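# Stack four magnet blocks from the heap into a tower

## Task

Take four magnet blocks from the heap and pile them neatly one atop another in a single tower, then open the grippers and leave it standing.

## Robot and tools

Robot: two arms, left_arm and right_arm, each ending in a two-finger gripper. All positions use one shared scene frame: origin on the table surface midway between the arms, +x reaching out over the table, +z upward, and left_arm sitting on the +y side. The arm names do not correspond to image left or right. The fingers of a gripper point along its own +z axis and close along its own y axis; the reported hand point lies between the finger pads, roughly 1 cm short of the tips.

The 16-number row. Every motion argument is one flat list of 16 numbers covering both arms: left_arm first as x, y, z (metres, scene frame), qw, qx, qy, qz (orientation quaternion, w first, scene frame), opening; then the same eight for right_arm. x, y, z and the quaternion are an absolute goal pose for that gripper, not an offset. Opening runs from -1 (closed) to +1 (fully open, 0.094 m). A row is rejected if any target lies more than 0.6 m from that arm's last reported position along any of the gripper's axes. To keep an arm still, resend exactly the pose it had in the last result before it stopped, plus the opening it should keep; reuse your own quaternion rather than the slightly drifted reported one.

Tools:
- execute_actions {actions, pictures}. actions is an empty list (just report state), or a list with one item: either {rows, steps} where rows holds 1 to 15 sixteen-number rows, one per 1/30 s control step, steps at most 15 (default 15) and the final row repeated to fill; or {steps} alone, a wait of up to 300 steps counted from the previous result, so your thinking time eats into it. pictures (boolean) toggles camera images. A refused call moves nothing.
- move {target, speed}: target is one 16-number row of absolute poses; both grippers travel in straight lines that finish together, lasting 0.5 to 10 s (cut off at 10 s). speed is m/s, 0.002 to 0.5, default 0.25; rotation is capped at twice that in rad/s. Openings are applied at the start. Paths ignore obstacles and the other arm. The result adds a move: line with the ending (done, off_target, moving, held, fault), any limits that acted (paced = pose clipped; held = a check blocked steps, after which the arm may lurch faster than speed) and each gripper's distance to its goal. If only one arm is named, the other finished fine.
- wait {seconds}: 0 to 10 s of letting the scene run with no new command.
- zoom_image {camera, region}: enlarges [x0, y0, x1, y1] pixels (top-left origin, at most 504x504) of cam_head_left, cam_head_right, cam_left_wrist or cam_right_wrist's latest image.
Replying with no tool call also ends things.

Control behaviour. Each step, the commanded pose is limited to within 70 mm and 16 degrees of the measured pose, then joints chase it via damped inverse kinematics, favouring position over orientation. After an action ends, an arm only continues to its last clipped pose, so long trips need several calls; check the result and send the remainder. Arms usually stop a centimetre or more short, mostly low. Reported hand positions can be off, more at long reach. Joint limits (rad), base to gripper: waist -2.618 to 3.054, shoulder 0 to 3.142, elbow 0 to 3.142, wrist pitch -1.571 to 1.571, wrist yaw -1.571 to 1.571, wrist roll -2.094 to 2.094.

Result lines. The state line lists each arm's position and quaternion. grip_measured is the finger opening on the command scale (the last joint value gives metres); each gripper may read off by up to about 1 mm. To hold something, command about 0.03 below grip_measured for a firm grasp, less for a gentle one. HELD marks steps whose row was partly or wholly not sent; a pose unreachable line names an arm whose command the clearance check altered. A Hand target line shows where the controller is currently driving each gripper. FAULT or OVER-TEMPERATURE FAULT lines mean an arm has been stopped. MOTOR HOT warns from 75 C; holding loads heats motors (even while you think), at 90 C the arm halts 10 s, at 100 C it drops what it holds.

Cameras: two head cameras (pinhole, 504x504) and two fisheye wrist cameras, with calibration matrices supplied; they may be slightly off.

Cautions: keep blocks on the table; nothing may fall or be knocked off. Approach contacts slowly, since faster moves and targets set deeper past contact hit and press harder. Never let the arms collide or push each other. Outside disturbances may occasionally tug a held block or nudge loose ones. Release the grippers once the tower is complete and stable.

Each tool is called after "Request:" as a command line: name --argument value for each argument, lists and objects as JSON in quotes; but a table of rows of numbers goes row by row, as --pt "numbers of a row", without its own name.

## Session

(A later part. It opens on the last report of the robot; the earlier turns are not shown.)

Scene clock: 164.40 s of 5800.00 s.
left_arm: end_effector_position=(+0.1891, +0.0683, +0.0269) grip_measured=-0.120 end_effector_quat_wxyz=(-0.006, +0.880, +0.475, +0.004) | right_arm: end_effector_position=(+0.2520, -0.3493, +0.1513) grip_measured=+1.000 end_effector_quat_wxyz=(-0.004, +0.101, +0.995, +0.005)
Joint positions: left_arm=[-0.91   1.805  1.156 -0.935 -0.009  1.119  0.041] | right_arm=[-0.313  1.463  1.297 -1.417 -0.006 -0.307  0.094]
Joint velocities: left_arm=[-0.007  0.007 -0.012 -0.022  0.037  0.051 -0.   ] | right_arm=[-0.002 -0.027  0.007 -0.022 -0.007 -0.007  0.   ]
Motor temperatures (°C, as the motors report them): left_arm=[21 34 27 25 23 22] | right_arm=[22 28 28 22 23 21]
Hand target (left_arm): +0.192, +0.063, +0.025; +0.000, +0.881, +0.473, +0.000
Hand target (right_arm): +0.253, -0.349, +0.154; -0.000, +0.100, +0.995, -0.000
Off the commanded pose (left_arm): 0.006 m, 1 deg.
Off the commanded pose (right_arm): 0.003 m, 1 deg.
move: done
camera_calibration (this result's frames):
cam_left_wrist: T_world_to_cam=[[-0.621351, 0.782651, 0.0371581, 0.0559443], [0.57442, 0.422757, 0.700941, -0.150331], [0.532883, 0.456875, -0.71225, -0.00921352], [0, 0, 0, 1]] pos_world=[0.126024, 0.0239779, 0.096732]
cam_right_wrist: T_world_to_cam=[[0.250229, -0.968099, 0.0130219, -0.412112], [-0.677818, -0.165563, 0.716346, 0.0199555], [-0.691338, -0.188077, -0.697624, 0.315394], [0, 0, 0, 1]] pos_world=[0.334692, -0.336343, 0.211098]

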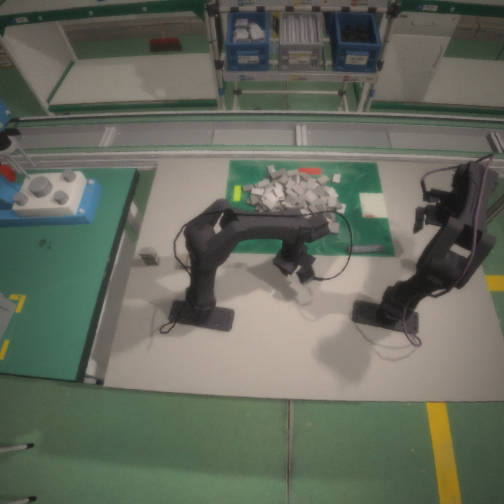

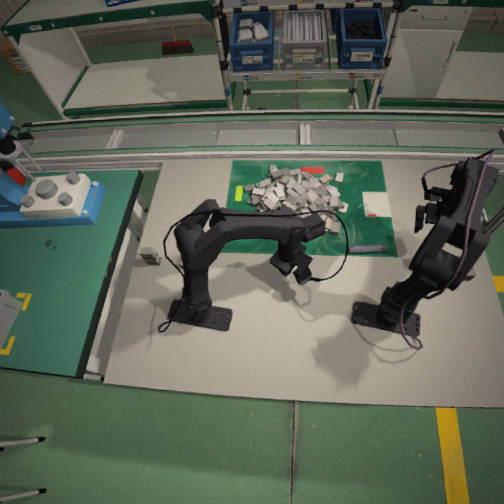

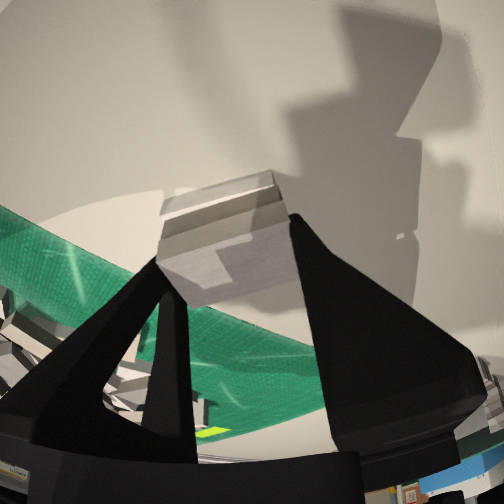

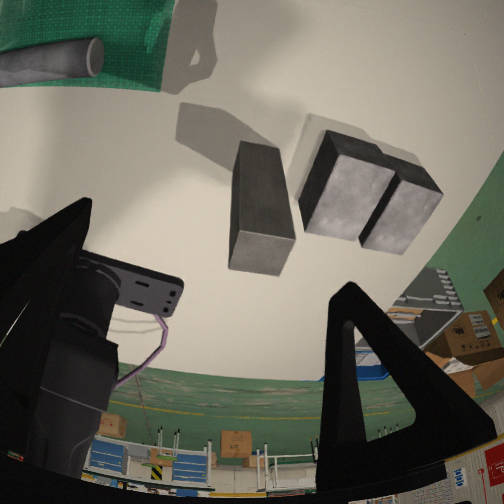

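Request:
execute_actions --actions '[{"rows":[[0.192,0.063,0.025,0,0.881,0.473,0,-0.1, 0.253,-0.349,0.154,0,0.1,0.995,0,1],[0.192,0.063,0.025,0,0.881,0.473,0,0.1, 0.253,-0.349,0.154,0,0.1,0.995,0,1]],"steps":12}]' --pictures false

Request:
move --target '[0.190,0.068,0.08,0,0.881,0.473,0,0.1, 0.253,-0.349,0.154,0,0.1,0.995,0,1]' --speed 0.15

Request:
move --target '[0.316,0.064,0.045,0,-0.1435,0.9897,0,-0.15, 0.253,-0.349,0.154,0,0.1,0.995,0,1]' --speed 0.4

Scene clock: 170.40 s of 5800.00 s.
left_arm: end_effector_position=(+0.1896, +0.0675, +0.0266) grip_measured=+0.098 end_effector_quat_wxyz=(-0.005, +0.880, +0.475, +0.004) | right_arm: end_effector_position=(+0.2520, -0.3493, +0.1513) grip_measured=+1.000 end_effector_quat_wxyz=(-0.004, +0.101, +0.995, +0.005)
Joint positions: left_arm=[-0.91   1.806  1.156 -0.931 -0.009  1.12   0.052] | right_arm=[-0.313  1.463  1.297 -1.417 -0.006 -0.307  0.094]
Joint velocities: left_arm=[-0.002 -0.007 -0.002 -0.125 -0.022 -0.037  0.001] | right_arm=[ 0.007 -0.007 -0.002  0.095 -0.066 -0.007  0.   ]
Motor temperatures (°C, as the motors report them): left_arm=[21 33 27 25 23 22] | right_arm=[22 28 28 22 23 21]
Hand target (left_arm): +0.192, +0.063, +0.025; +0.000, +0.881, +0.473, +0.000
Hand target (right_arm): +0.253, -0.349, +0.154; -0.000, +0.100, +0.995, -0.000
Off the commanded pose (left_arm): 0.005 m, 1 deg.
Off the commanded pose (right_arm): 0.003 m, 1 deg.
Steps of this call (steps 1 to 90: nothing new was sent; then 2.60 s passed at rest; steps 91 to 102: all 12 steps of this action). Readings (end_effector_position):
91: left_arm (+0.1891, +0.0683, +0.0269) | right_arm (+0.2520, -0.3493, +0.1513)
92: left_arm (+0.1892, +0.0682, +0.0269) | right_arm (+0.2520, -0.3493, +0.1513)
94: left_arm (+0.1894, +0.0679, +0.0266) | right_arm (+0.2520, -0.3493, +0.1513)
98: left_arm (+0.1896, +0.0676, +0.0266) | right_arm (+0.2520, -0.3493, +0.1513)
102: the state above

Scene clock: 171.67 s of 5800.00 s.
left_arm: end_effector_position=(+0.1884, +0.0695, +0.0689) grip_measured=+0.098 end_effector_quat_wxyz=(-0.009, +0.880, +0.474, +0.004) | right_arm: end_effector_position=(+0.2520, -0.3493, +0.1513) grip_measured=+1.000 end_effector_quat_wxyz=(-0.004, +0.101, +0.995, +0.005)
Joint positions: left_arm=[-0.91   1.752  1.268 -1.103 -0.009  1.122  0.052] | right_arm=[-0.313  1.463  1.297 -1.417 -0.006 -0.307  0.094]
Joint velocities: left_arm=[ 0.002 -0.007 -0.012 -0.022 -0.037 -0.037  0.001] | right_arm=[-0.002 -0.017 -0.017 -0.007 -0.037 -0.051  0.   ]
Motor temperatures (°C, as the motors report them): left_arm=[21 33 28 25 23 22] | right_arm=[22 28 28 22 23 21]
Hand target (left_arm): +0.190, +0.067, +0.080; +0.000, +0.881, +0.473, +0.000
Hand target (right_arm): +0.253, -0.349, +0.154; -0.000, +0.100, +0.995, -0.000
Off the commanded pose (left_arm): 0.011 m, 1 deg.
Off the commanded pose (right_arm): 0.003 m, 1 deg.
move: off_target (left_arm)
camera_calibration (this result's frames):
cam_left_wrist: T_world_to_cam=[[-0.618574, 0.784637, 0.0413519, 0.052118], [0.577415, 0.418255, 0.701181, -0.180072], [0.532877, 0.45761, -0.711783, 0.0204039], [0, 0, 0, 1]] pos_world=[0.125342, 0.0250854, 0.138631]
cam_right_wrist: T_world_to_cam=[[0.250229, -0.968099, 0.0130219, -0.412112], [-0.677818, -0.165563, 0.716346, 0.0199555], [-0.691338, -0.188077, -0.697624, 0.315394], [0, 0, 0, 1]] pos_world=[0.334692, -0.336343, 0.211098]

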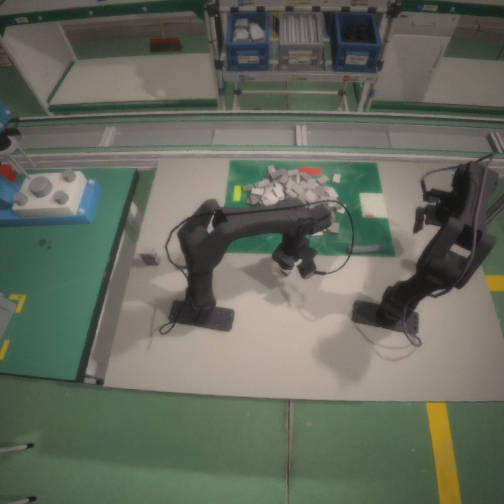

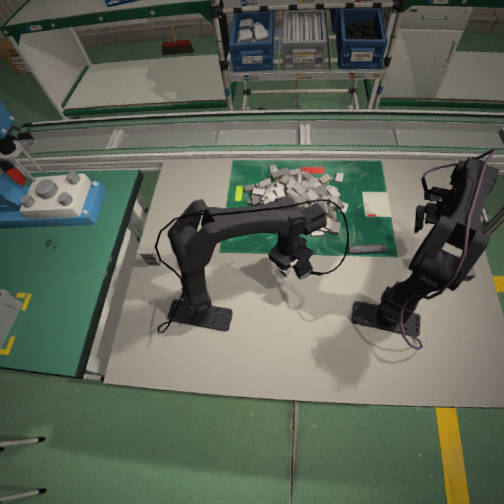

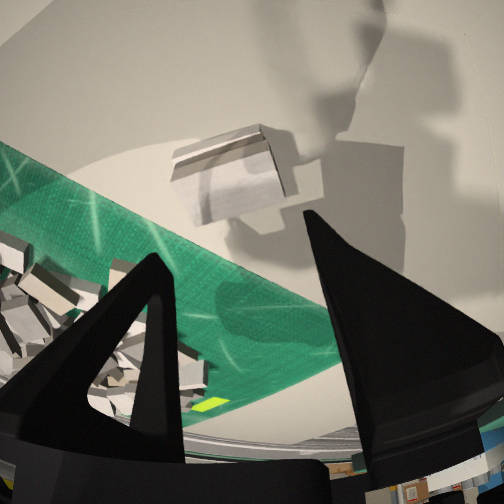

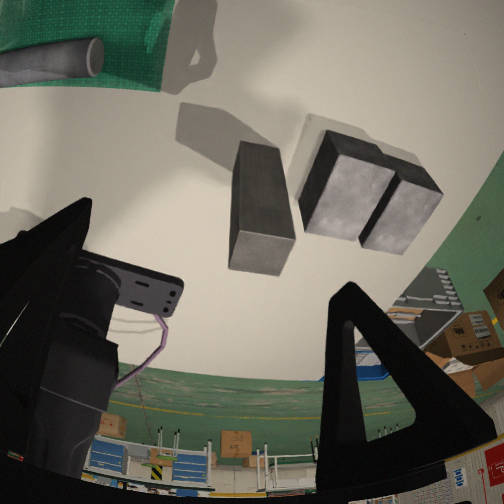

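Scene clock: 175.40 s of 5800.00 s.
left_arm: end_effector_position=(+0.3066, +0.0678, +0.0404) grip_measured=-0.148 end_effector_quat_wxyz=(-0.008, -0.134, +0.991, +0.006) | right_arm: end_effector_position=(+0.2520, -0.3493, +0.1513) grip_measured=+1.000 end_effector_quat_wxyz=(-0.004, +0.101, +0.995, +0.005)
Joint positions: left_arm=[-0.639  2.062  1.572 -1.098  0.005 -1.029  0.04 ] | right_arm=[-0.313  1.463  1.297 -1.417 -0.006 -0.307  0.094]
Joint velocities: left_arm=[-0.002  0.002  0.012  0.037  0.037  0.037 -0.   ] | right_arm=[-0.007  0.012 -0.027  0.051 -0.007  0.007  0.   ]
Motor temperatures (°C, as the motors report them): left_arm=[21 32 28 25 23 22] | right_arm=[22 28 28 22 23 21]
Hand target (left_arm): +0.315, +0.063, +0.045; -0.001, -0.143, +0.990, -0.003
Hand target (right_arm): +0.253, -0.349, +0.154; -0.000, +0.100, +0.995, -0.000
Off the commanded pose (left_arm): 0.011 m, 2 deg.
Off the commanded pose (right_arm): 0.003 m, 1 deg.
move: off_target (left_arm)
camera_calibration (this result's frames):
cam_left_wrist: T_world_to_cam=[[-0.051462, -0.998516, 0.0178132, 0.0756443], [-0.706374, 0.0490028, 0.706141, 0.190758], [-0.705966, 0.0237567, -0.707847, 0.347048], [0, 0, 0, 1]] pos_world=[0.383644, 0.0579397, 0.109607]
cam_right_wrist: T_world_to_cam=[[0.250229, -0.968099, 0.0130219, -0.412112], [-0.677818, -0.165563, 0.716346, 0.0199555], [-0.691338, -0.188077, -0.697624, 0.315394], [0, 0, 0, 1]] pos_world=[0.334692, -0.336343, 0.211098]

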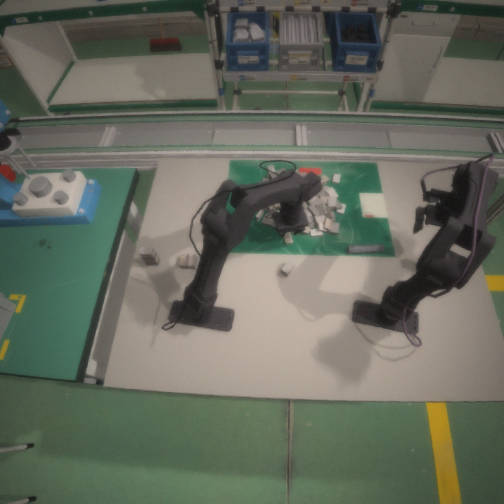

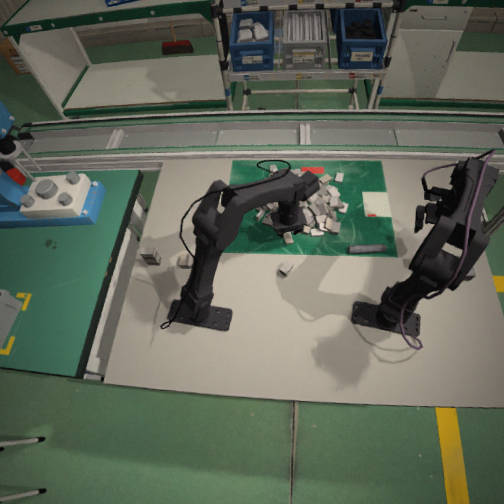

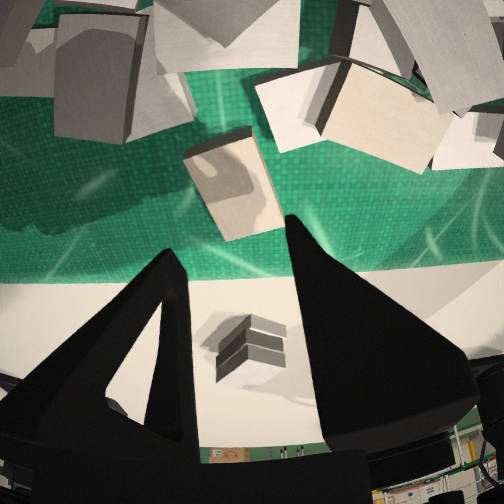

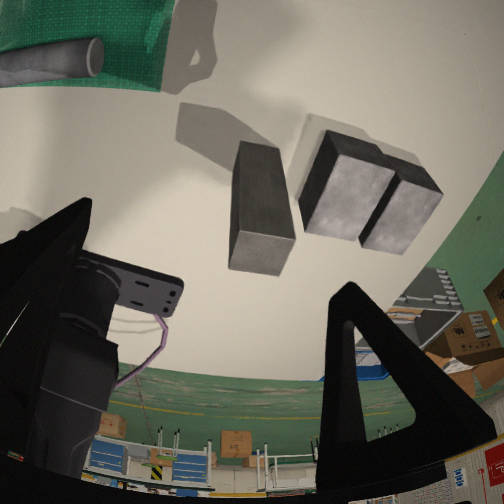

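Request:
move --target '[0.317,0.061,0.008,0,-0.16,0.987,0,-0.15, 0.253,-0.349,0.154,0,0.1,0.995,0,1]' --speed 0.06

Scene clock: 184.57 s of 5800.00 s.
left_arm: end_effector_position=(+0.3151, +0.0598, +0.0161) grip_measured=-0.148 end_effector_quat_wxyz=(-0.002, -0.153, +0.988, -0.001) | right_arm: end_effector_position=(+0.2520, -0.3493, +0.1513) grip_measured=+1.000 end_effector_quat_wxyz=(-0.004, +0.101, +0.995, +0.005)
Joint positions: left_arm=[-0.639  2.117  1.555 -1.01   0.004 -1.067  0.04 ] | right_arm=[-0.313  1.463  1.297 -1.417 -0.006 -0.307  0.094]
Joint velocities: left_arm=[-0.007 -0.007 -0.002 -0.095 -0.081  0.066  0.001] | right_arm=[-0.002  0.027  0.012 -0.037  0.007  0.037  0.   ]
Motor temperatures (°C, as the motors report them): left_arm=[21 33 29 25 23 22] | right_arm=[22 28 28 22 23 21]
Hand target (left_arm): +0.316, +0.061, +0.008; -0.000, -0.160, +0.987, +0.000
Hand target (right_arm): +0.253, -0.349, +0.154; -0.000, +0.100, +0.995, -0.000
Off the commanded pose (left_arm): 0.008 m, 1 deg.
Off the commanded pose (right_arm): 0.003 m, 1 deg.
After step 90, 5.27 s passed at rest.
move: done
camera_calibration (this result's frames):
cam_left_wrist: T_world_to_cam=[[-0.0136574, -0.999507, 0.0282656, 0.0565832], [-0.717051, 0.0294916, 0.696396, 0.21902], [-0.696887, -0.0107569, -0.717101, 0.335409], [0, 0, 0, 1]] pos_world=[0.391563, 0.053704, 0.0863978]
cam_right_wrist: T_world_to_cam=[[0.250229, -0.968099, 0.0130219, -0.412112], [-0.677818, -0.165563, 0.716346, 0.0199555], [-0.691338, -0.188077, -0.697624, 0.315394], [0, 0, 0, 1]] pos_world=[0.334692, -0.336343, 0.211098]

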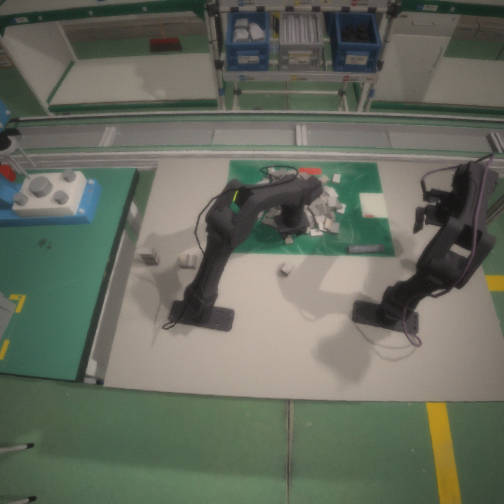

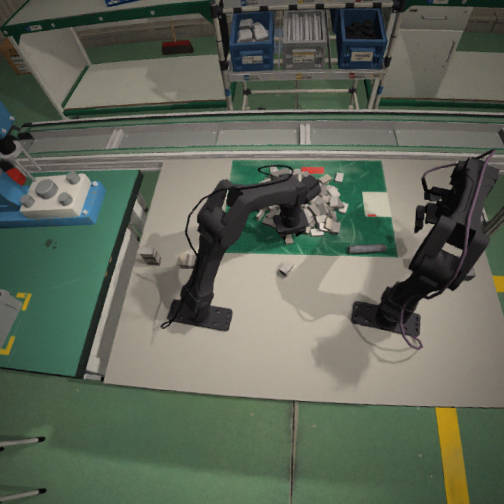

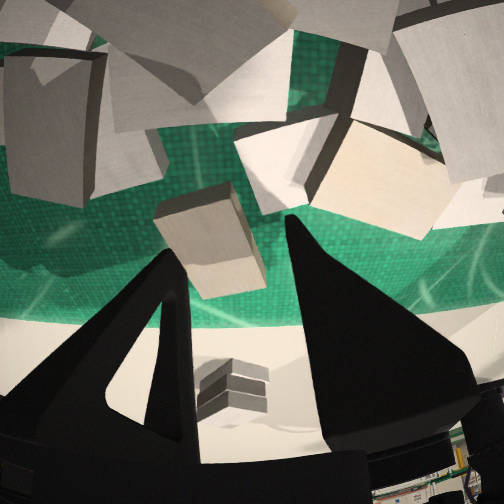

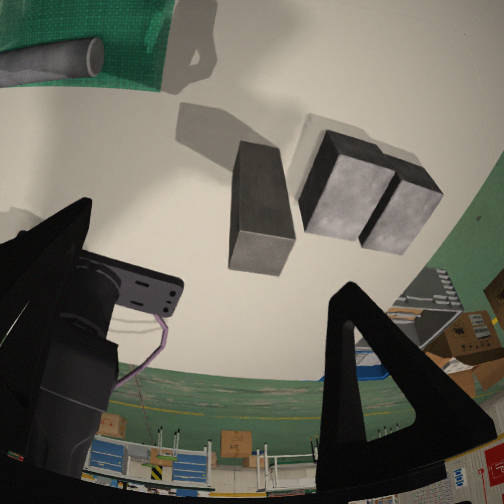

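Left finger at edge; shift +y then lower.

Request:
move --target '[0.313,0.072,0.012,0,-0.16,0.987,0,-0.1, 0.253,-0.349,0.154,0,0.1,0.995,0,1]' --speed 0.03

Request:
move --target '[0.313,0.068,0.003,0,-0.16,0.987,0,-0.1, 0.253,-0.349,0.154,0,0.1,0.995,0,1]' --speed 0.03

Scene clock: 187.73 s of 5800.00 s.
left_arm: end_effector_position=(+0.3094, +0.0690, +0.0087) grip_measured=-0.102 end_effector_quat_wxyz=(-0.008, -0.157, +0.988, +0.006) | right_arm: end_effector_position=(+0.2520, -0.3493, +0.1513) grip_measured=+1.000 end_effector_quat_wxyz=(-0.004, +0.101, +0.995, +0.005)
Joint positions: left_arm=[-0.631  2.105  1.505 -0.991  0.005 -1.068  0.042] | right_arm=[-0.313  1.463  1.297 -1.417 -0.006 -0.307  0.094]
Joint velocities: left_arm=[-0.007 -0.002 -0.022 -0.037  0.007  0.051  0.   ] | right_arm=[-0.007 -0.007  0.002  0.007  0.081 -0.007  0.   ]
Motor temperatures (°C, as the motors report them): left_arm=[21 33 28 25 23 22] | right_arm=[22 28 29 22 23 21]
Hand target (left_arm): +0.313, +0.072, +0.012; -0.000, -0.160, +0.987, +0.000
Hand target (right_arm): +0.253, -0.349, +0.154; -0.000, +0.100, +0.995, -0.000
Off the commanded pose (left_arm): 0.006 m, 1 deg.
Off the commanded pose (right_arm): 0.003 m, 1 deg.
move: done
camera_calibration (this result's frames):
cam_left_wrist: T_world_to_cam=[[-0.00417202, -0.999857, 0.0163825, 0.0630978], [-0.707168, 0.0145331, 0.706897, 0.217745], [-0.707034, -0.00863596, -0.707127, 0.329094], [0, 0, 0, 1]] pos_world=[0.386926, 0.0627663, 0.0777539]
cam_right_wrist: T_world_to_cam=[[0.250229, -0.968099, 0.0130219, -0.412112], [-0.677818, -0.165563, 0.716346, 0.0199555], [-0.691338, -0.188077, -0.697624, 0.315394], [0, 0, 0, 1]] pos_world=[0.334692, -0.336343, 0.211098]

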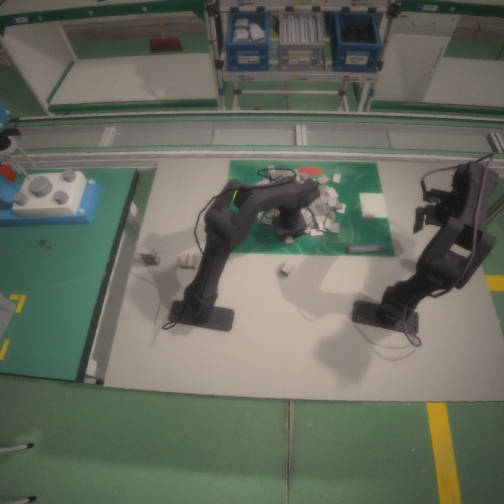

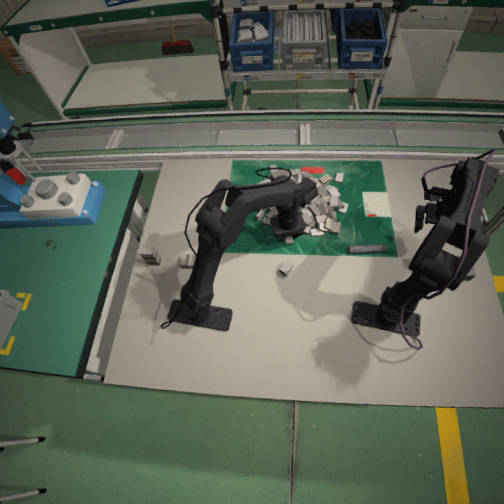

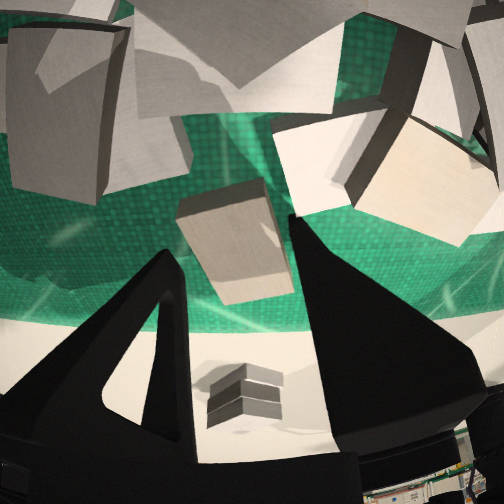

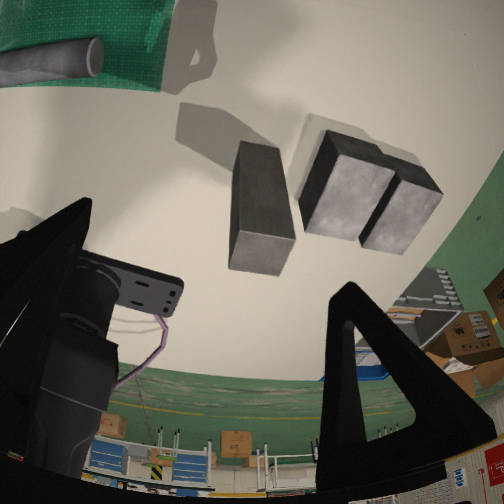

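Scene clock: 188.43 s of 5800.00 s.
left_arm: end_effector_position=(+0.3120, +0.0666, +0.0086) grip_measured=-0.102 end_effector_quat_wxyz=(-0.004, -0.157, +0.988, +0.001) | right_arm: end_effector_position=(+0.2520, -0.3493, +0.1513) grip_measured=+1.000 end_effector_quat_wxyz=(-0.004, +0.101, +0.995, +0.005)
Joint positions: left_arm=[-0.631  2.105  1.505 -0.977  0.005 -1.068  0.042] | right_arm=[-0.313  1.463  1.297 -1.417 -0.006 -0.307  0.094]
Joint velocities: left_arm=[-0.002 -0.017  0.002 -0.022  0.022 -0.037 -0.001] | right_arm=[-0.012  0.002  0.022 -0.007 -0.081 -0.037  0.   ]
Motor temperatures (°C, as the motors report them): left_arm=[21 33 28 25 23 22] | right_arm=[22 28 29 22 23 21]
Hand target (left_arm): +0.313, +0.068, +0.003; -0.000, -0.160, +0.987, +0.000
Hand target (right_arm): +0.253, -0.349, +0.154; -0.000, +0.100, +0.995, -0.000
Off the commanded pose (left_arm): 0.006 m, 1 deg.
Off the commanded pose (right_arm): 0.003 m, 1 deg.
move: done
camera_calibration (this result's frames):
cam_left_wrist: T_world_to_cam=[[-0.00439025, -0.999653, 0.0259851, 0.0606825], [-0.714411, 0.0213178, 0.699401, 0.221497], [-0.699712, -0.0154935, -0.714257, 0.329085], [0, 0, 0, 1]] pos_world=[0.388771, 0.0610382, 0.0785586]
cam_right_wrist: T_world_to_cam=[[0.250229, -0.968099, 0.0130219, -0.412112], [-0.677818, -0.165563, 0.716346, 0.0199555], [-0.691338, -0.188077, -0.697624, 0.315394], [0, 0, 0, 1]] pos_world=[0.334692, -0.336343, 0.211098]

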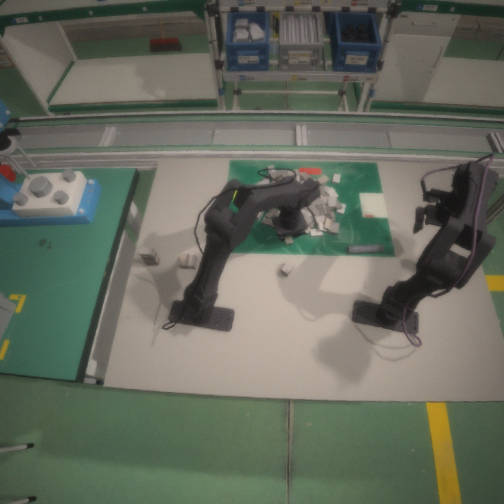

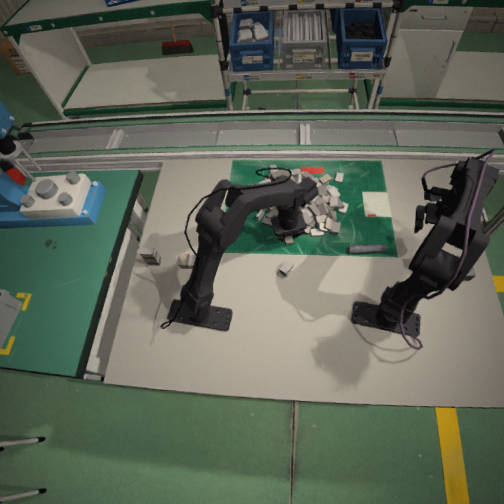

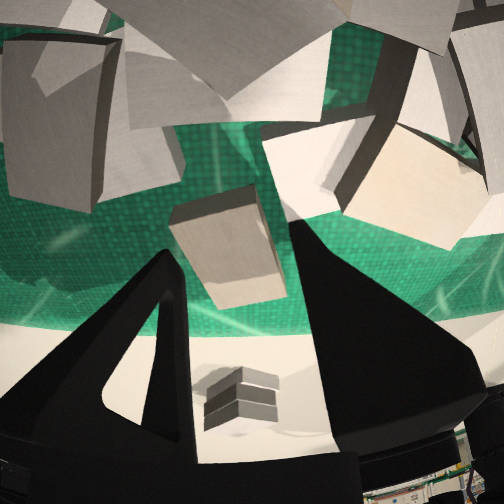

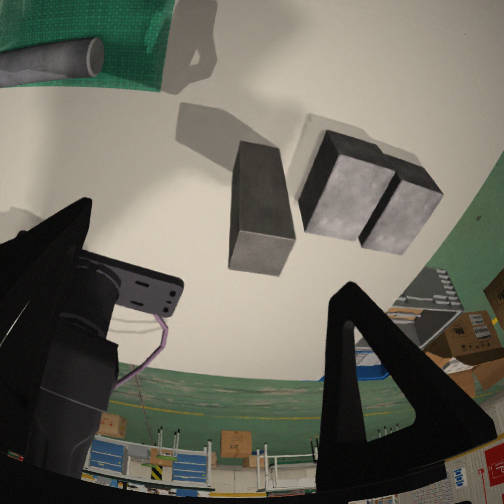

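Request:
execute_actions --actions '[{"rows":[[0.312,0.0666,0.009,0,-0.16,0.987,0,-0.2, 0.253,-0.349,0.154,0,0.1,0.995,0,1],[0.312,0.0666,0.009,0,-0.16,0.987,0,-0.27, 0.253,-0.349,0.154,0,0.1,0.995,0,1],[0.312,0.0666,0.009,0,-0.16,0.987,0,-0.34, 0.253,-0.349,0.154,0,0.1,0.995,0,1],[0.312,0.0666,0.009,0,-0.16,0.987,0,-0.4, 0.253,-0.349,0.154,0,0.1,0.995,0,1],[0.312,0.0666,0.009,0,-0.16,0.987,0,-0.45, 0.253,-0.349,0.154,0,0.1,0.995,0,1],[0.312,0.0666,0.009,0,-0.16,0.987,0,-0.5, 0.253,-0.349,0.154,0,0.1,0.995,0,1],[0.312,0.0666,0.009,0,-0.16,0.987,0,-0.56, 0.253,-0.349,0.154,0,0.1,0.995,0,1]],"steps":15}]'

Scene clock: 191.13 s of 5800.00 s.
left_arm: end_effector_position=(+0.3120, +0.0666, +0.0086) grip_measured=-0.465 end_effector_quat_wxyz=(-0.004, -0.157, +0.988, +0.001) | right_arm: end_effector_position=(+0.2520, -0.3493, +0.1513) grip_measured=+1.000 end_effector_quat_wxyz=(-0.004, +0.101, +0.995, +0.005)
Joint positions: left_arm=[-0.631  2.105  1.505 -0.977  0.005 -1.068  0.025] | right_arm=[-0.313  1.463  1.297 -1.417 -0.006 -0.307  0.094]
Joint velocities: left_arm=[-0.007 -0.002  0.002 -0.037 -0.051 -0.007  0.001] | right_arm=[-0.002  0.007 -0.002  0.037  0.022  0.066  0.   ]
Motor temperatures (°C, as the motors report them): left_arm=[21 34 28 25 23 22] | right_arm=[22 28 29 22 23 21]
Hand target (left_arm): +0.312, +0.067, +0.009; -0.000, -0.160, +0.987, +0.000
Hand target (right_arm): +0.253, -0.349, +0.154; -0.000, +0.100, +0.995, -0.000
Off the commanded pose (left_arm): 0.000 m, 1 deg.
Off the commanded pose (right_arm): 0.003 m, 1 deg.
Steps of this call (steps 1 to 66: nothing new was sent; steps 67 to 81: all 15 steps of this action). Readings (end_effector_position):
67: left_arm (+0.3120, +0.0666, +0.0086) | right_arm (+0.2520, -0.3493, +0.1513)
68: left_arm (+0.3120, +0.0666, +0.0086) | right_arm (+0.2520, -0.3493, +0.1513)
70: left_arm (+0.3120, +0.0666, +0.0086) | right_arm (+0.2520, -0.3493, +0.1513)
74: left_arm (+0.3120, +0.0666, +0.0086) | right_arm (+0.2520, -0.3493, +0.1513)
81: the state above
camera_calibration (this result's frames):
cam_left_wrist: T_world_to_cam=[[-0.00439025, -0.999653, 0.0259851, 0.0606825], [-0.714411, 0.0213178, 0.699401, 0.221497], [-0.699712, -0.0154935, -0.714257, 0.329085], [0, 0, 0, 1]] pos_world=[0.388771, 0.0610382, 0.0785586]
cam_right_wrist: T_world_to_cam=[[0.250229, -0.968099, 0.0130219, -0.412112], [-0.677818, -0.165563, 0.716346, 0.0199555], [-0.691338, -0.188077, -0.697624, 0.315394], [0, 0, 0, 1]] pos_world=[0.334692, -0.336343, 0.211098]

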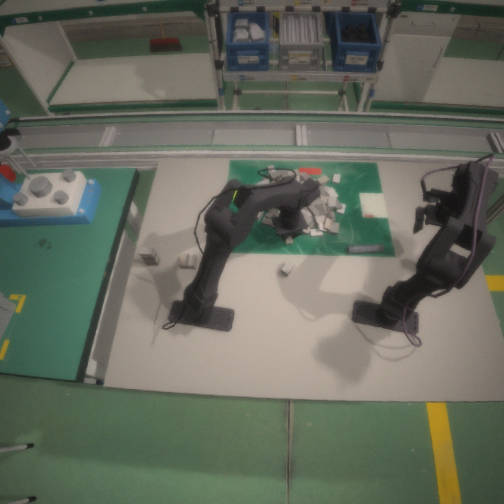

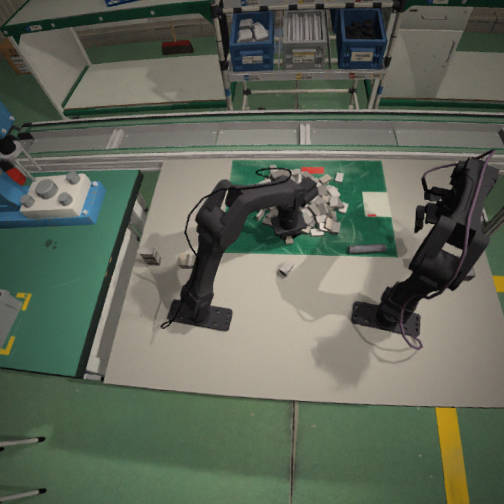

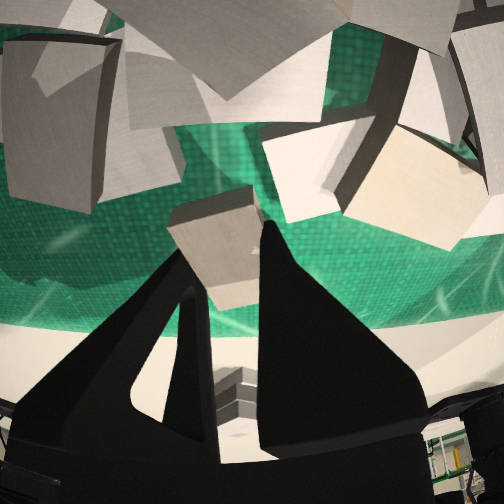

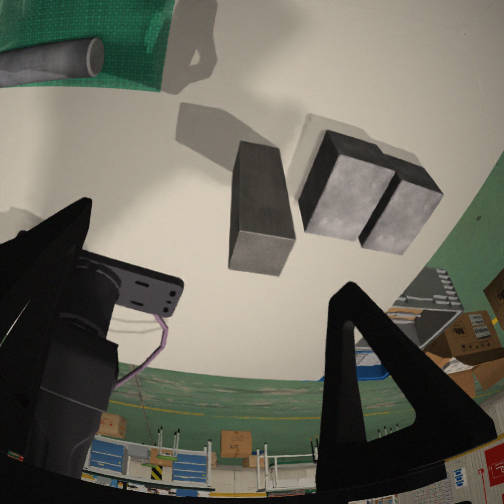

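Request:
move --target '[0.30,0.07,0.075,0,-0.16,0.987,0,-0.50, 0.253,-0.349,0.154,0,0.1,0.995,0,1]' --speed 0.15

Request:
move --target '[0.186,0.066,0.058,0,0.291,0.957,0,-0.50, 0.253,-0.349,0.154,0,0.1,0.995,0,1]' --speed 0.25

Scene clock: 194.30 s of 5800.00 s.
left_arm: end_effector_position=(+0.2995, +0.0740, +0.0622) grip_measured=-0.465 end_effector_quat_wxyz=(-0.009, -0.160, +0.987, +0.007) | right_arm: end_effector_position=(+0.2520, -0.3493, +0.1513) grip_measured=+1.000 end_effector_quat_wxyz=(-0.004, +0.101, +0.995, +0.005)
Joint positions: left_arm=[-0.64   2.012  1.586 -1.167  0.005 -1.082  0.025] | right_arm=[-0.313  1.463  1.297 -1.417 -0.006 -0.307  0.094]
Joint velocities: left_arm=[-0.017 -0.002 -0.012 -0.066 -0.022 -0.007 -0.   ] | right_arm=[-0.012 -0.017  0.007 -0.066 -0.022 -0.007  0.   ]
Motor temperatures (°C, as the motors report them): left_arm=[21 34 28 25 23 22] | right_arm=[22 28 29 22 23 21]
Hand target (left_arm): +0.301, +0.069, +0.075; +0.000, -0.160, +0.987, -0.000
Hand target (right_arm): +0.253, -0.349, +0.154; -0.000, +0.100, +0.995, -0.000
Off the commanded pose (left_arm): 0.013 m, 1 deg.
Off the commanded pose (right_arm): 0.003 m, 1 deg.
move: off_target (left_arm)
camera_calibration (this result's frames):
cam_left_wrist: T_world_to_cam=[[0.00119229, -0.999897, 0.0142904, 0.0656654], [-0.70596, 0.00927956, 0.70819, 0.172772], [-0.70825, -0.0109328, -0.705877, 0.360457], [0, 0, 0, 1]] pos_world=[0.377185, 0.0679962, 0.131144]
cam_right_wrist: T_world_to_cam=[[0.250229, -0.968099, 0.0130219, -0.412112], [-0.677818, -0.165563, 0.716346, 0.0199555], [-0.691338, -0.188077, -0.697624, 0.315394], [0, 0, 0, 1]] pos_world=[0.334692, -0.336343, 0.211098]

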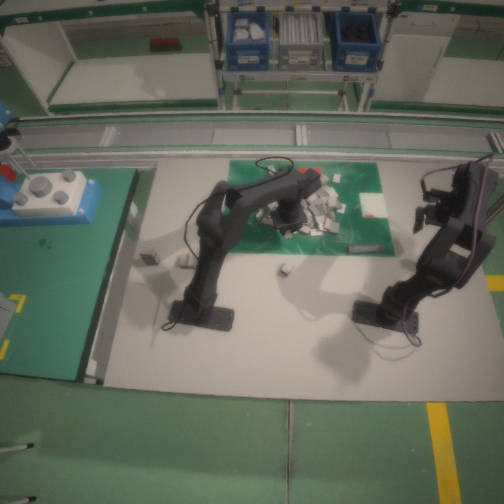

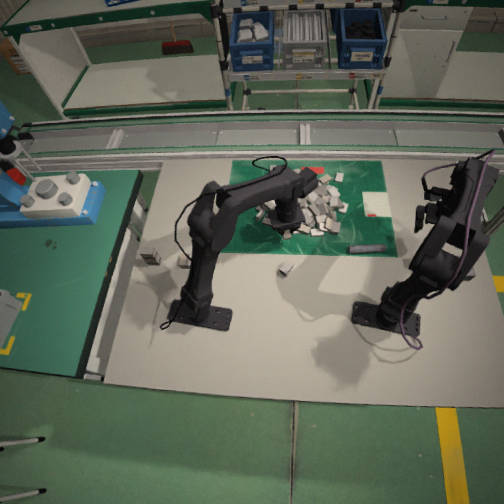

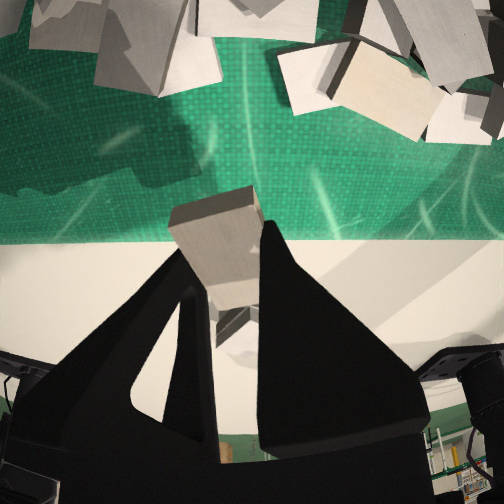

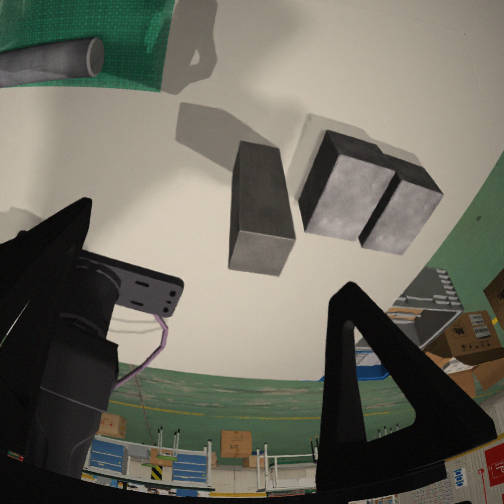

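Scene clock: 196.63 s of 5800.00 s.
left_arm: end_effector_position=(+0.1869, +0.0677, +0.0550) grip_measured=-0.466 end_effector_quat_wxyz=(-0.013, +0.282, +0.959, +0.009) | right_arm: end_effector_position=(+0.2520, -0.3493, +0.1513) grip_measured=+1.000 end_effector_quat_wxyz=(-0.004, +0.101, +0.995, +0.005)
Joint positions: left_arm=[-0.911  1.782  1.247 -1.066  0.003 -0.46   0.025] | right_arm=[-0.313  1.463  1.297 -1.417 -0.006 -0.307  0.094]
Joint velocities: left_arm=[ 0.002  0.007 -0.022 -0.081  0.022 -0.037  0.001] | right_arm=[-0.017 -0.012 -0.002  0.037  0.007 -0.007  0.   ]
Motor temperatures (°C, as the motors report them): left_arm=[21 35 28 25 23 22] | right_arm=[22 28 29 22 23 21]
Hand target (left_arm): +0.186, +0.067, +0.058; -0.000, +0.291, +0.957, +0.003
Hand target (right_arm): +0.253, -0.349, +0.154; -0.000, +0.100, +0.995, -0.000
Off the commanded pose (left_arm): 0.004 m, 2 deg.
Off the commanded pose (right_arm): 0.003 m, 1 deg.
move: done
camera_calibration (this result's frames):
cam_left_wrist: T_world_to_cam=[[-0.777502, -0.628385, 0.0249587, 0.179346], [-0.424713, 0.55394, 0.716079, 0.00860412], [-0.463799, 0.546153, -0.697573, 0.191656], [0, 0, 0, 1]] pos_world=[0.231986, 0.00325884, 0.123057]
cam_right_wrist: T_world_to_cam=[[0.250229, -0.968099, 0.0130219, -0.412112], [-0.677818, -0.165563, 0.716346, 0.0199555], [-0.691338, -0.188077, -0.697624, 0.315394], [0, 0, 0, 1]] pos_world=[0.334692, -0.336343, 0.211098]

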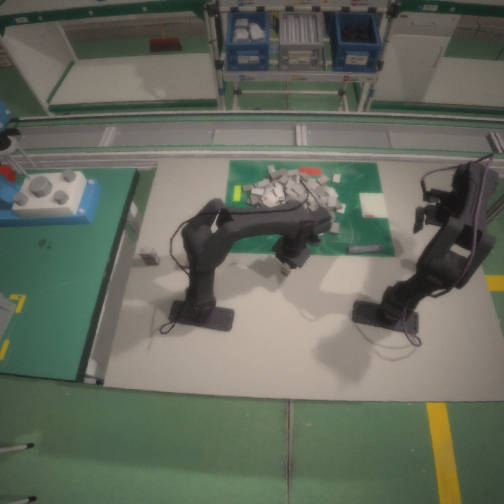

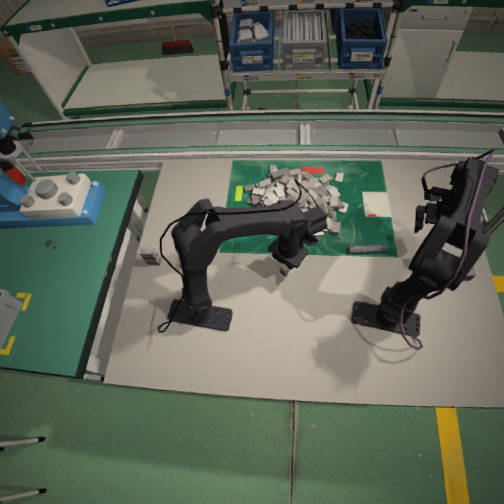

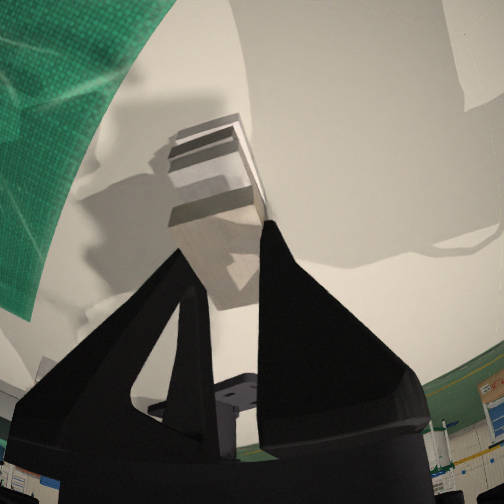

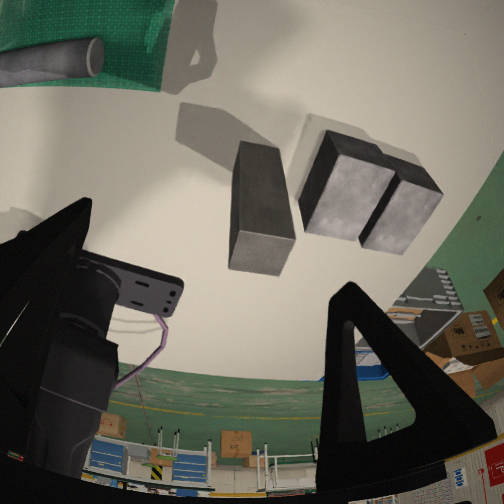

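Request:
move --target '[0.192,0.075,0.040,0,0.291,0.957,0,-0.50, 0.253,-0.349,0.154,0,0.1,0.995,0,1]' --speed 0.03

Request:
zoom_image --camera "cam_left_wrist" --region '[120,120,320,320]'

Scene clock: 199.97 s of 5800.00 s.
left_arm: end_effector_position=(+0.1871, +0.0754, +0.0381) grip_measured=-0.466 end_effector_quat_wxyz=(-0.014, +0.291, +0.957, +0.010) | right_arm: end_effector_position=(+0.2520, -0.3493, +0.1513) grip_measured=+1.000 end_effector_quat_wxyz=(-0.004, +0.101, +0.995, +0.005)
Joint positions: left_arm=[-0.897  1.782  1.176 -0.998  0.004 -0.428  0.025] | right_arm=[-0.313  1.463  1.297 -1.417 -0.006 -0.307  0.094]
Joint velocities: left_arm=[-0.007 -0.007 -0.007  0.022 -0.022 -0.007  0.001] | right_arm=[ 0.002 -0.007 -0.012 -0.007 -0.022 -0.037  0.   ]
Motor temperatures (°C, as the motors report them): left_arm=[21 35 28 25 23 22] | right_arm=[22 28 29 22 23 21]
Hand target (left_arm): +0.192, +0.075, +0.040; -0.000, +0.291, +0.957, +0.000
Hand target (right_arm): +0.253, -0.349, +0.154; -0.000, +0.100, +0.995, -0.000
Off the commanded pose (left_arm): 0.005 m, 2 deg.
Off the commanded pose (right_arm): 0.003 m, 1 deg.
move: done
camera_calibration (this result's frames):
cam_left_wrist: T_world_to_cam=[[-0.788794, -0.614105, 0.0260663, 0.185832], [-0.412696, 0.560566, 0.717947, 0.0137084], [-0.455507, 0.555555, -0.695609, 0.173424], [0, 0, 0, 1]] pos_world=[0.231236, 0.0100896, 0.105949]
cam_right_wrist: T_world_to_cam=[[0.250229, -0.968099, 0.0130219, -0.412112], [-0.677818, -0.165563, 0.716346, 0.0199555], [-0.691338, -0.188077, -0.697624, 0.315394], [0, 0, 0, 1]] pos_world=[0.334692, -0.336343, 0.211098]

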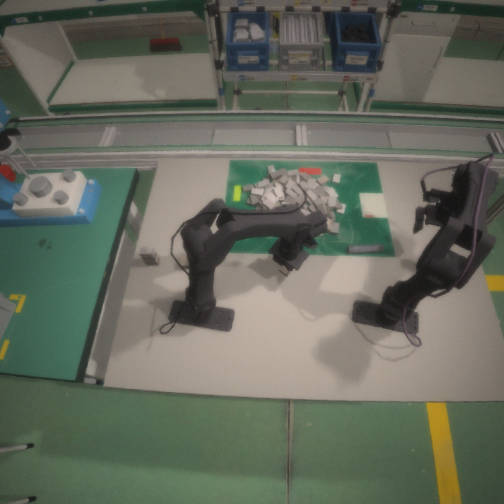

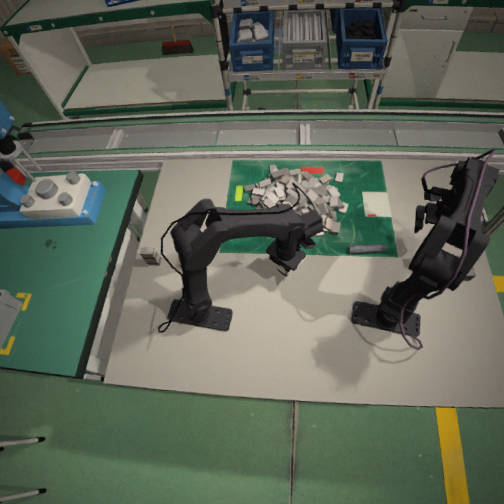

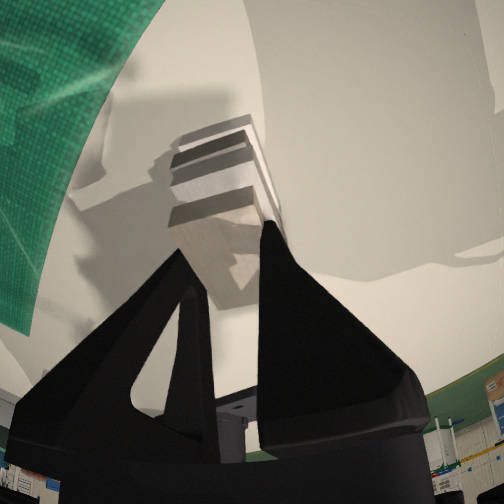

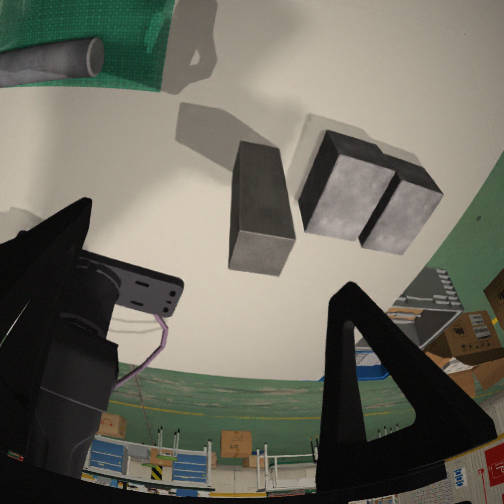

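Region (120, 120, 320, 320) of cam_left_wrist's 504x504 image, scaled by 2.520, with more detail than that image has.

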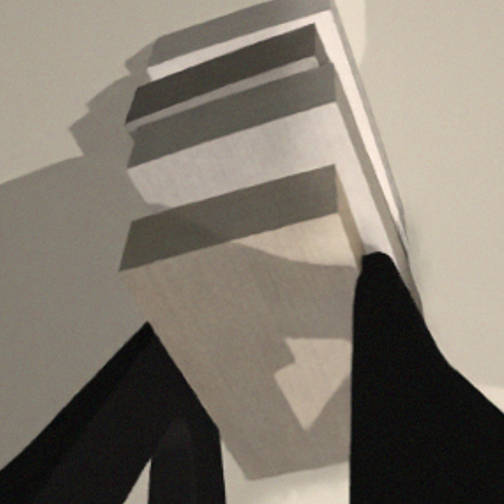

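Request:
move --target '[0.195,0.067,0.040,0,0.291,0.957,0,-0.50, 0.253,-0.349,0.154,0,0.1,0.995,0,1]' --speed 0.02

Request:
zoom_image --camera "cam_left_wrist" --region '[120,120,320,320]'

Scene clock: 202.20 s of 5800.00 s.
left_arm: end_effector_position=(+0.1877, +0.0744, +0.0380) grip_measured=-0.466 end_effector_quat_wxyz=(-0.012, +0.292, +0.956, +0.008) | right_arm: end_effector_position=(+0.2520, -0.3493, +0.1513) grip_measured=+1.000 end_effector_quat_wxyz=(-0.004, +0.101, +0.995, +0.005)
Joint positions: left_arm=[-0.897  1.782  1.176 -0.994  0.004 -0.426  0.025] | right_arm=[-0.313  1.463  1.297 -1.417 -0.006 -0.307  0.094]
Joint velocities: left_arm=[-0.002 -0.012  0.007  0.037  0.022 -0.007 -0.   ] | right_arm=[ 0.007 -0.002 -0.007 -0.037 -0.037  0.022  0.   ]
Motor temperatures (°C, as the motors report them): left_arm=[21 34 28 25 23 22] | right_arm=[22 28 29 22 23 21]
Hand target (left_arm): +0.195, +0.067, +0.040; -0.000, +0.291, +0.957, +0.000
Hand target (right_arm): +0.253, -0.349, +0.154; -0.000, +0.100, +0.995, -0.000
Off the commanded pose (left_arm): 0.011 m, 2 deg.
Off the commanded pose (right_arm): 0.003 m, 1 deg.
move: off_target (left_arm)
camera_calibration (this result's frames):
cam_left_wrist: T_world_to_cam=[[-0.790025, -0.612496, 0.0266181, 0.1858], [-0.413312, 0.564171, 0.714762, 0.0144926], [-0.452806, 0.553678, -0.698861, 0.173964], [0, 0, 0, 1]] pos_world=[0.231549, 0.00930544, 0.106273]
cam_right_wrist: T_world_to_cam=[[0.250229, -0.968099, 0.0130219, -0.412112], [-0.677818, -0.165563, 0.716346, 0.0199555], [-0.691338, -0.188077, -0.697624, 0.315394], [0, 0, 0, 1]] pos_world=[0.334692, -0.336343, 0.211098]

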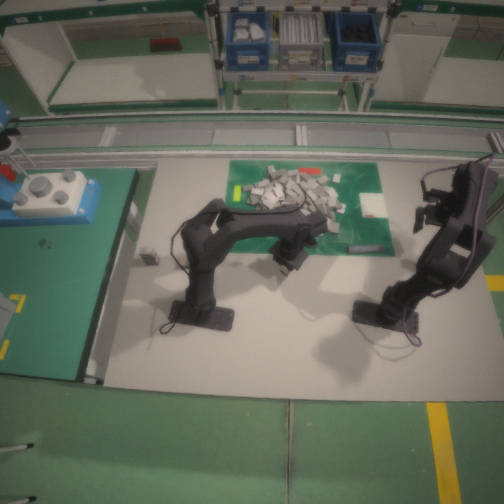

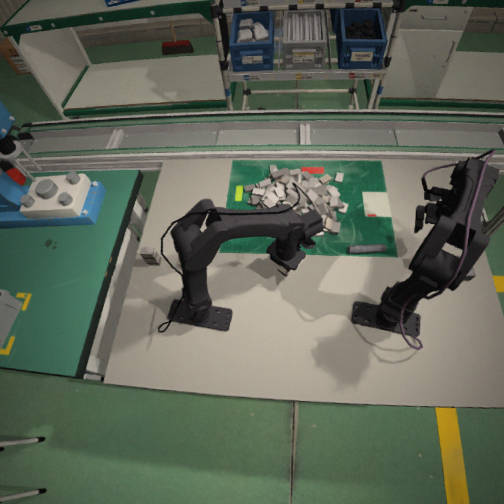

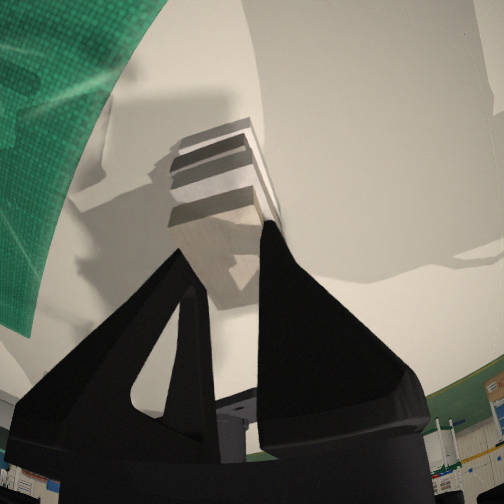

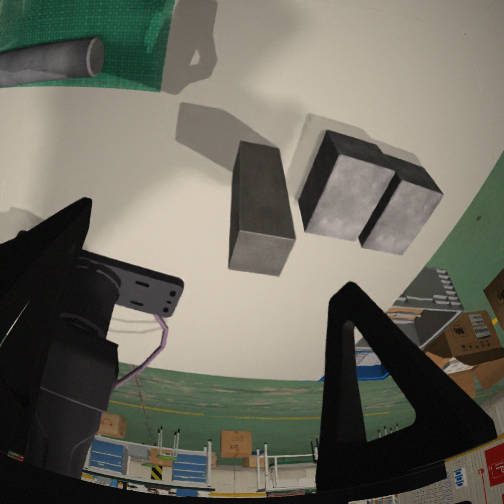

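Region (120, 120, 320, 320) of cam_left_wrist's 504x504 image, scaled by 2.520, with more detail than that image has.

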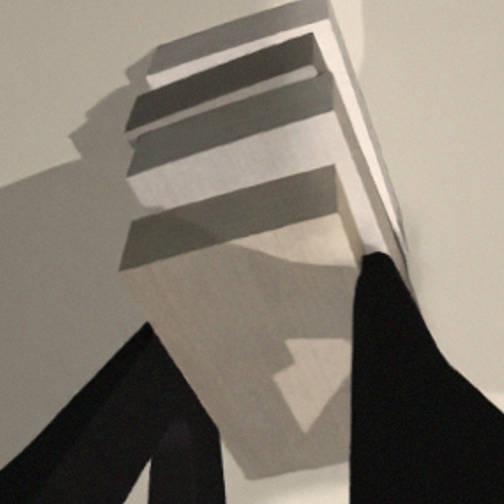

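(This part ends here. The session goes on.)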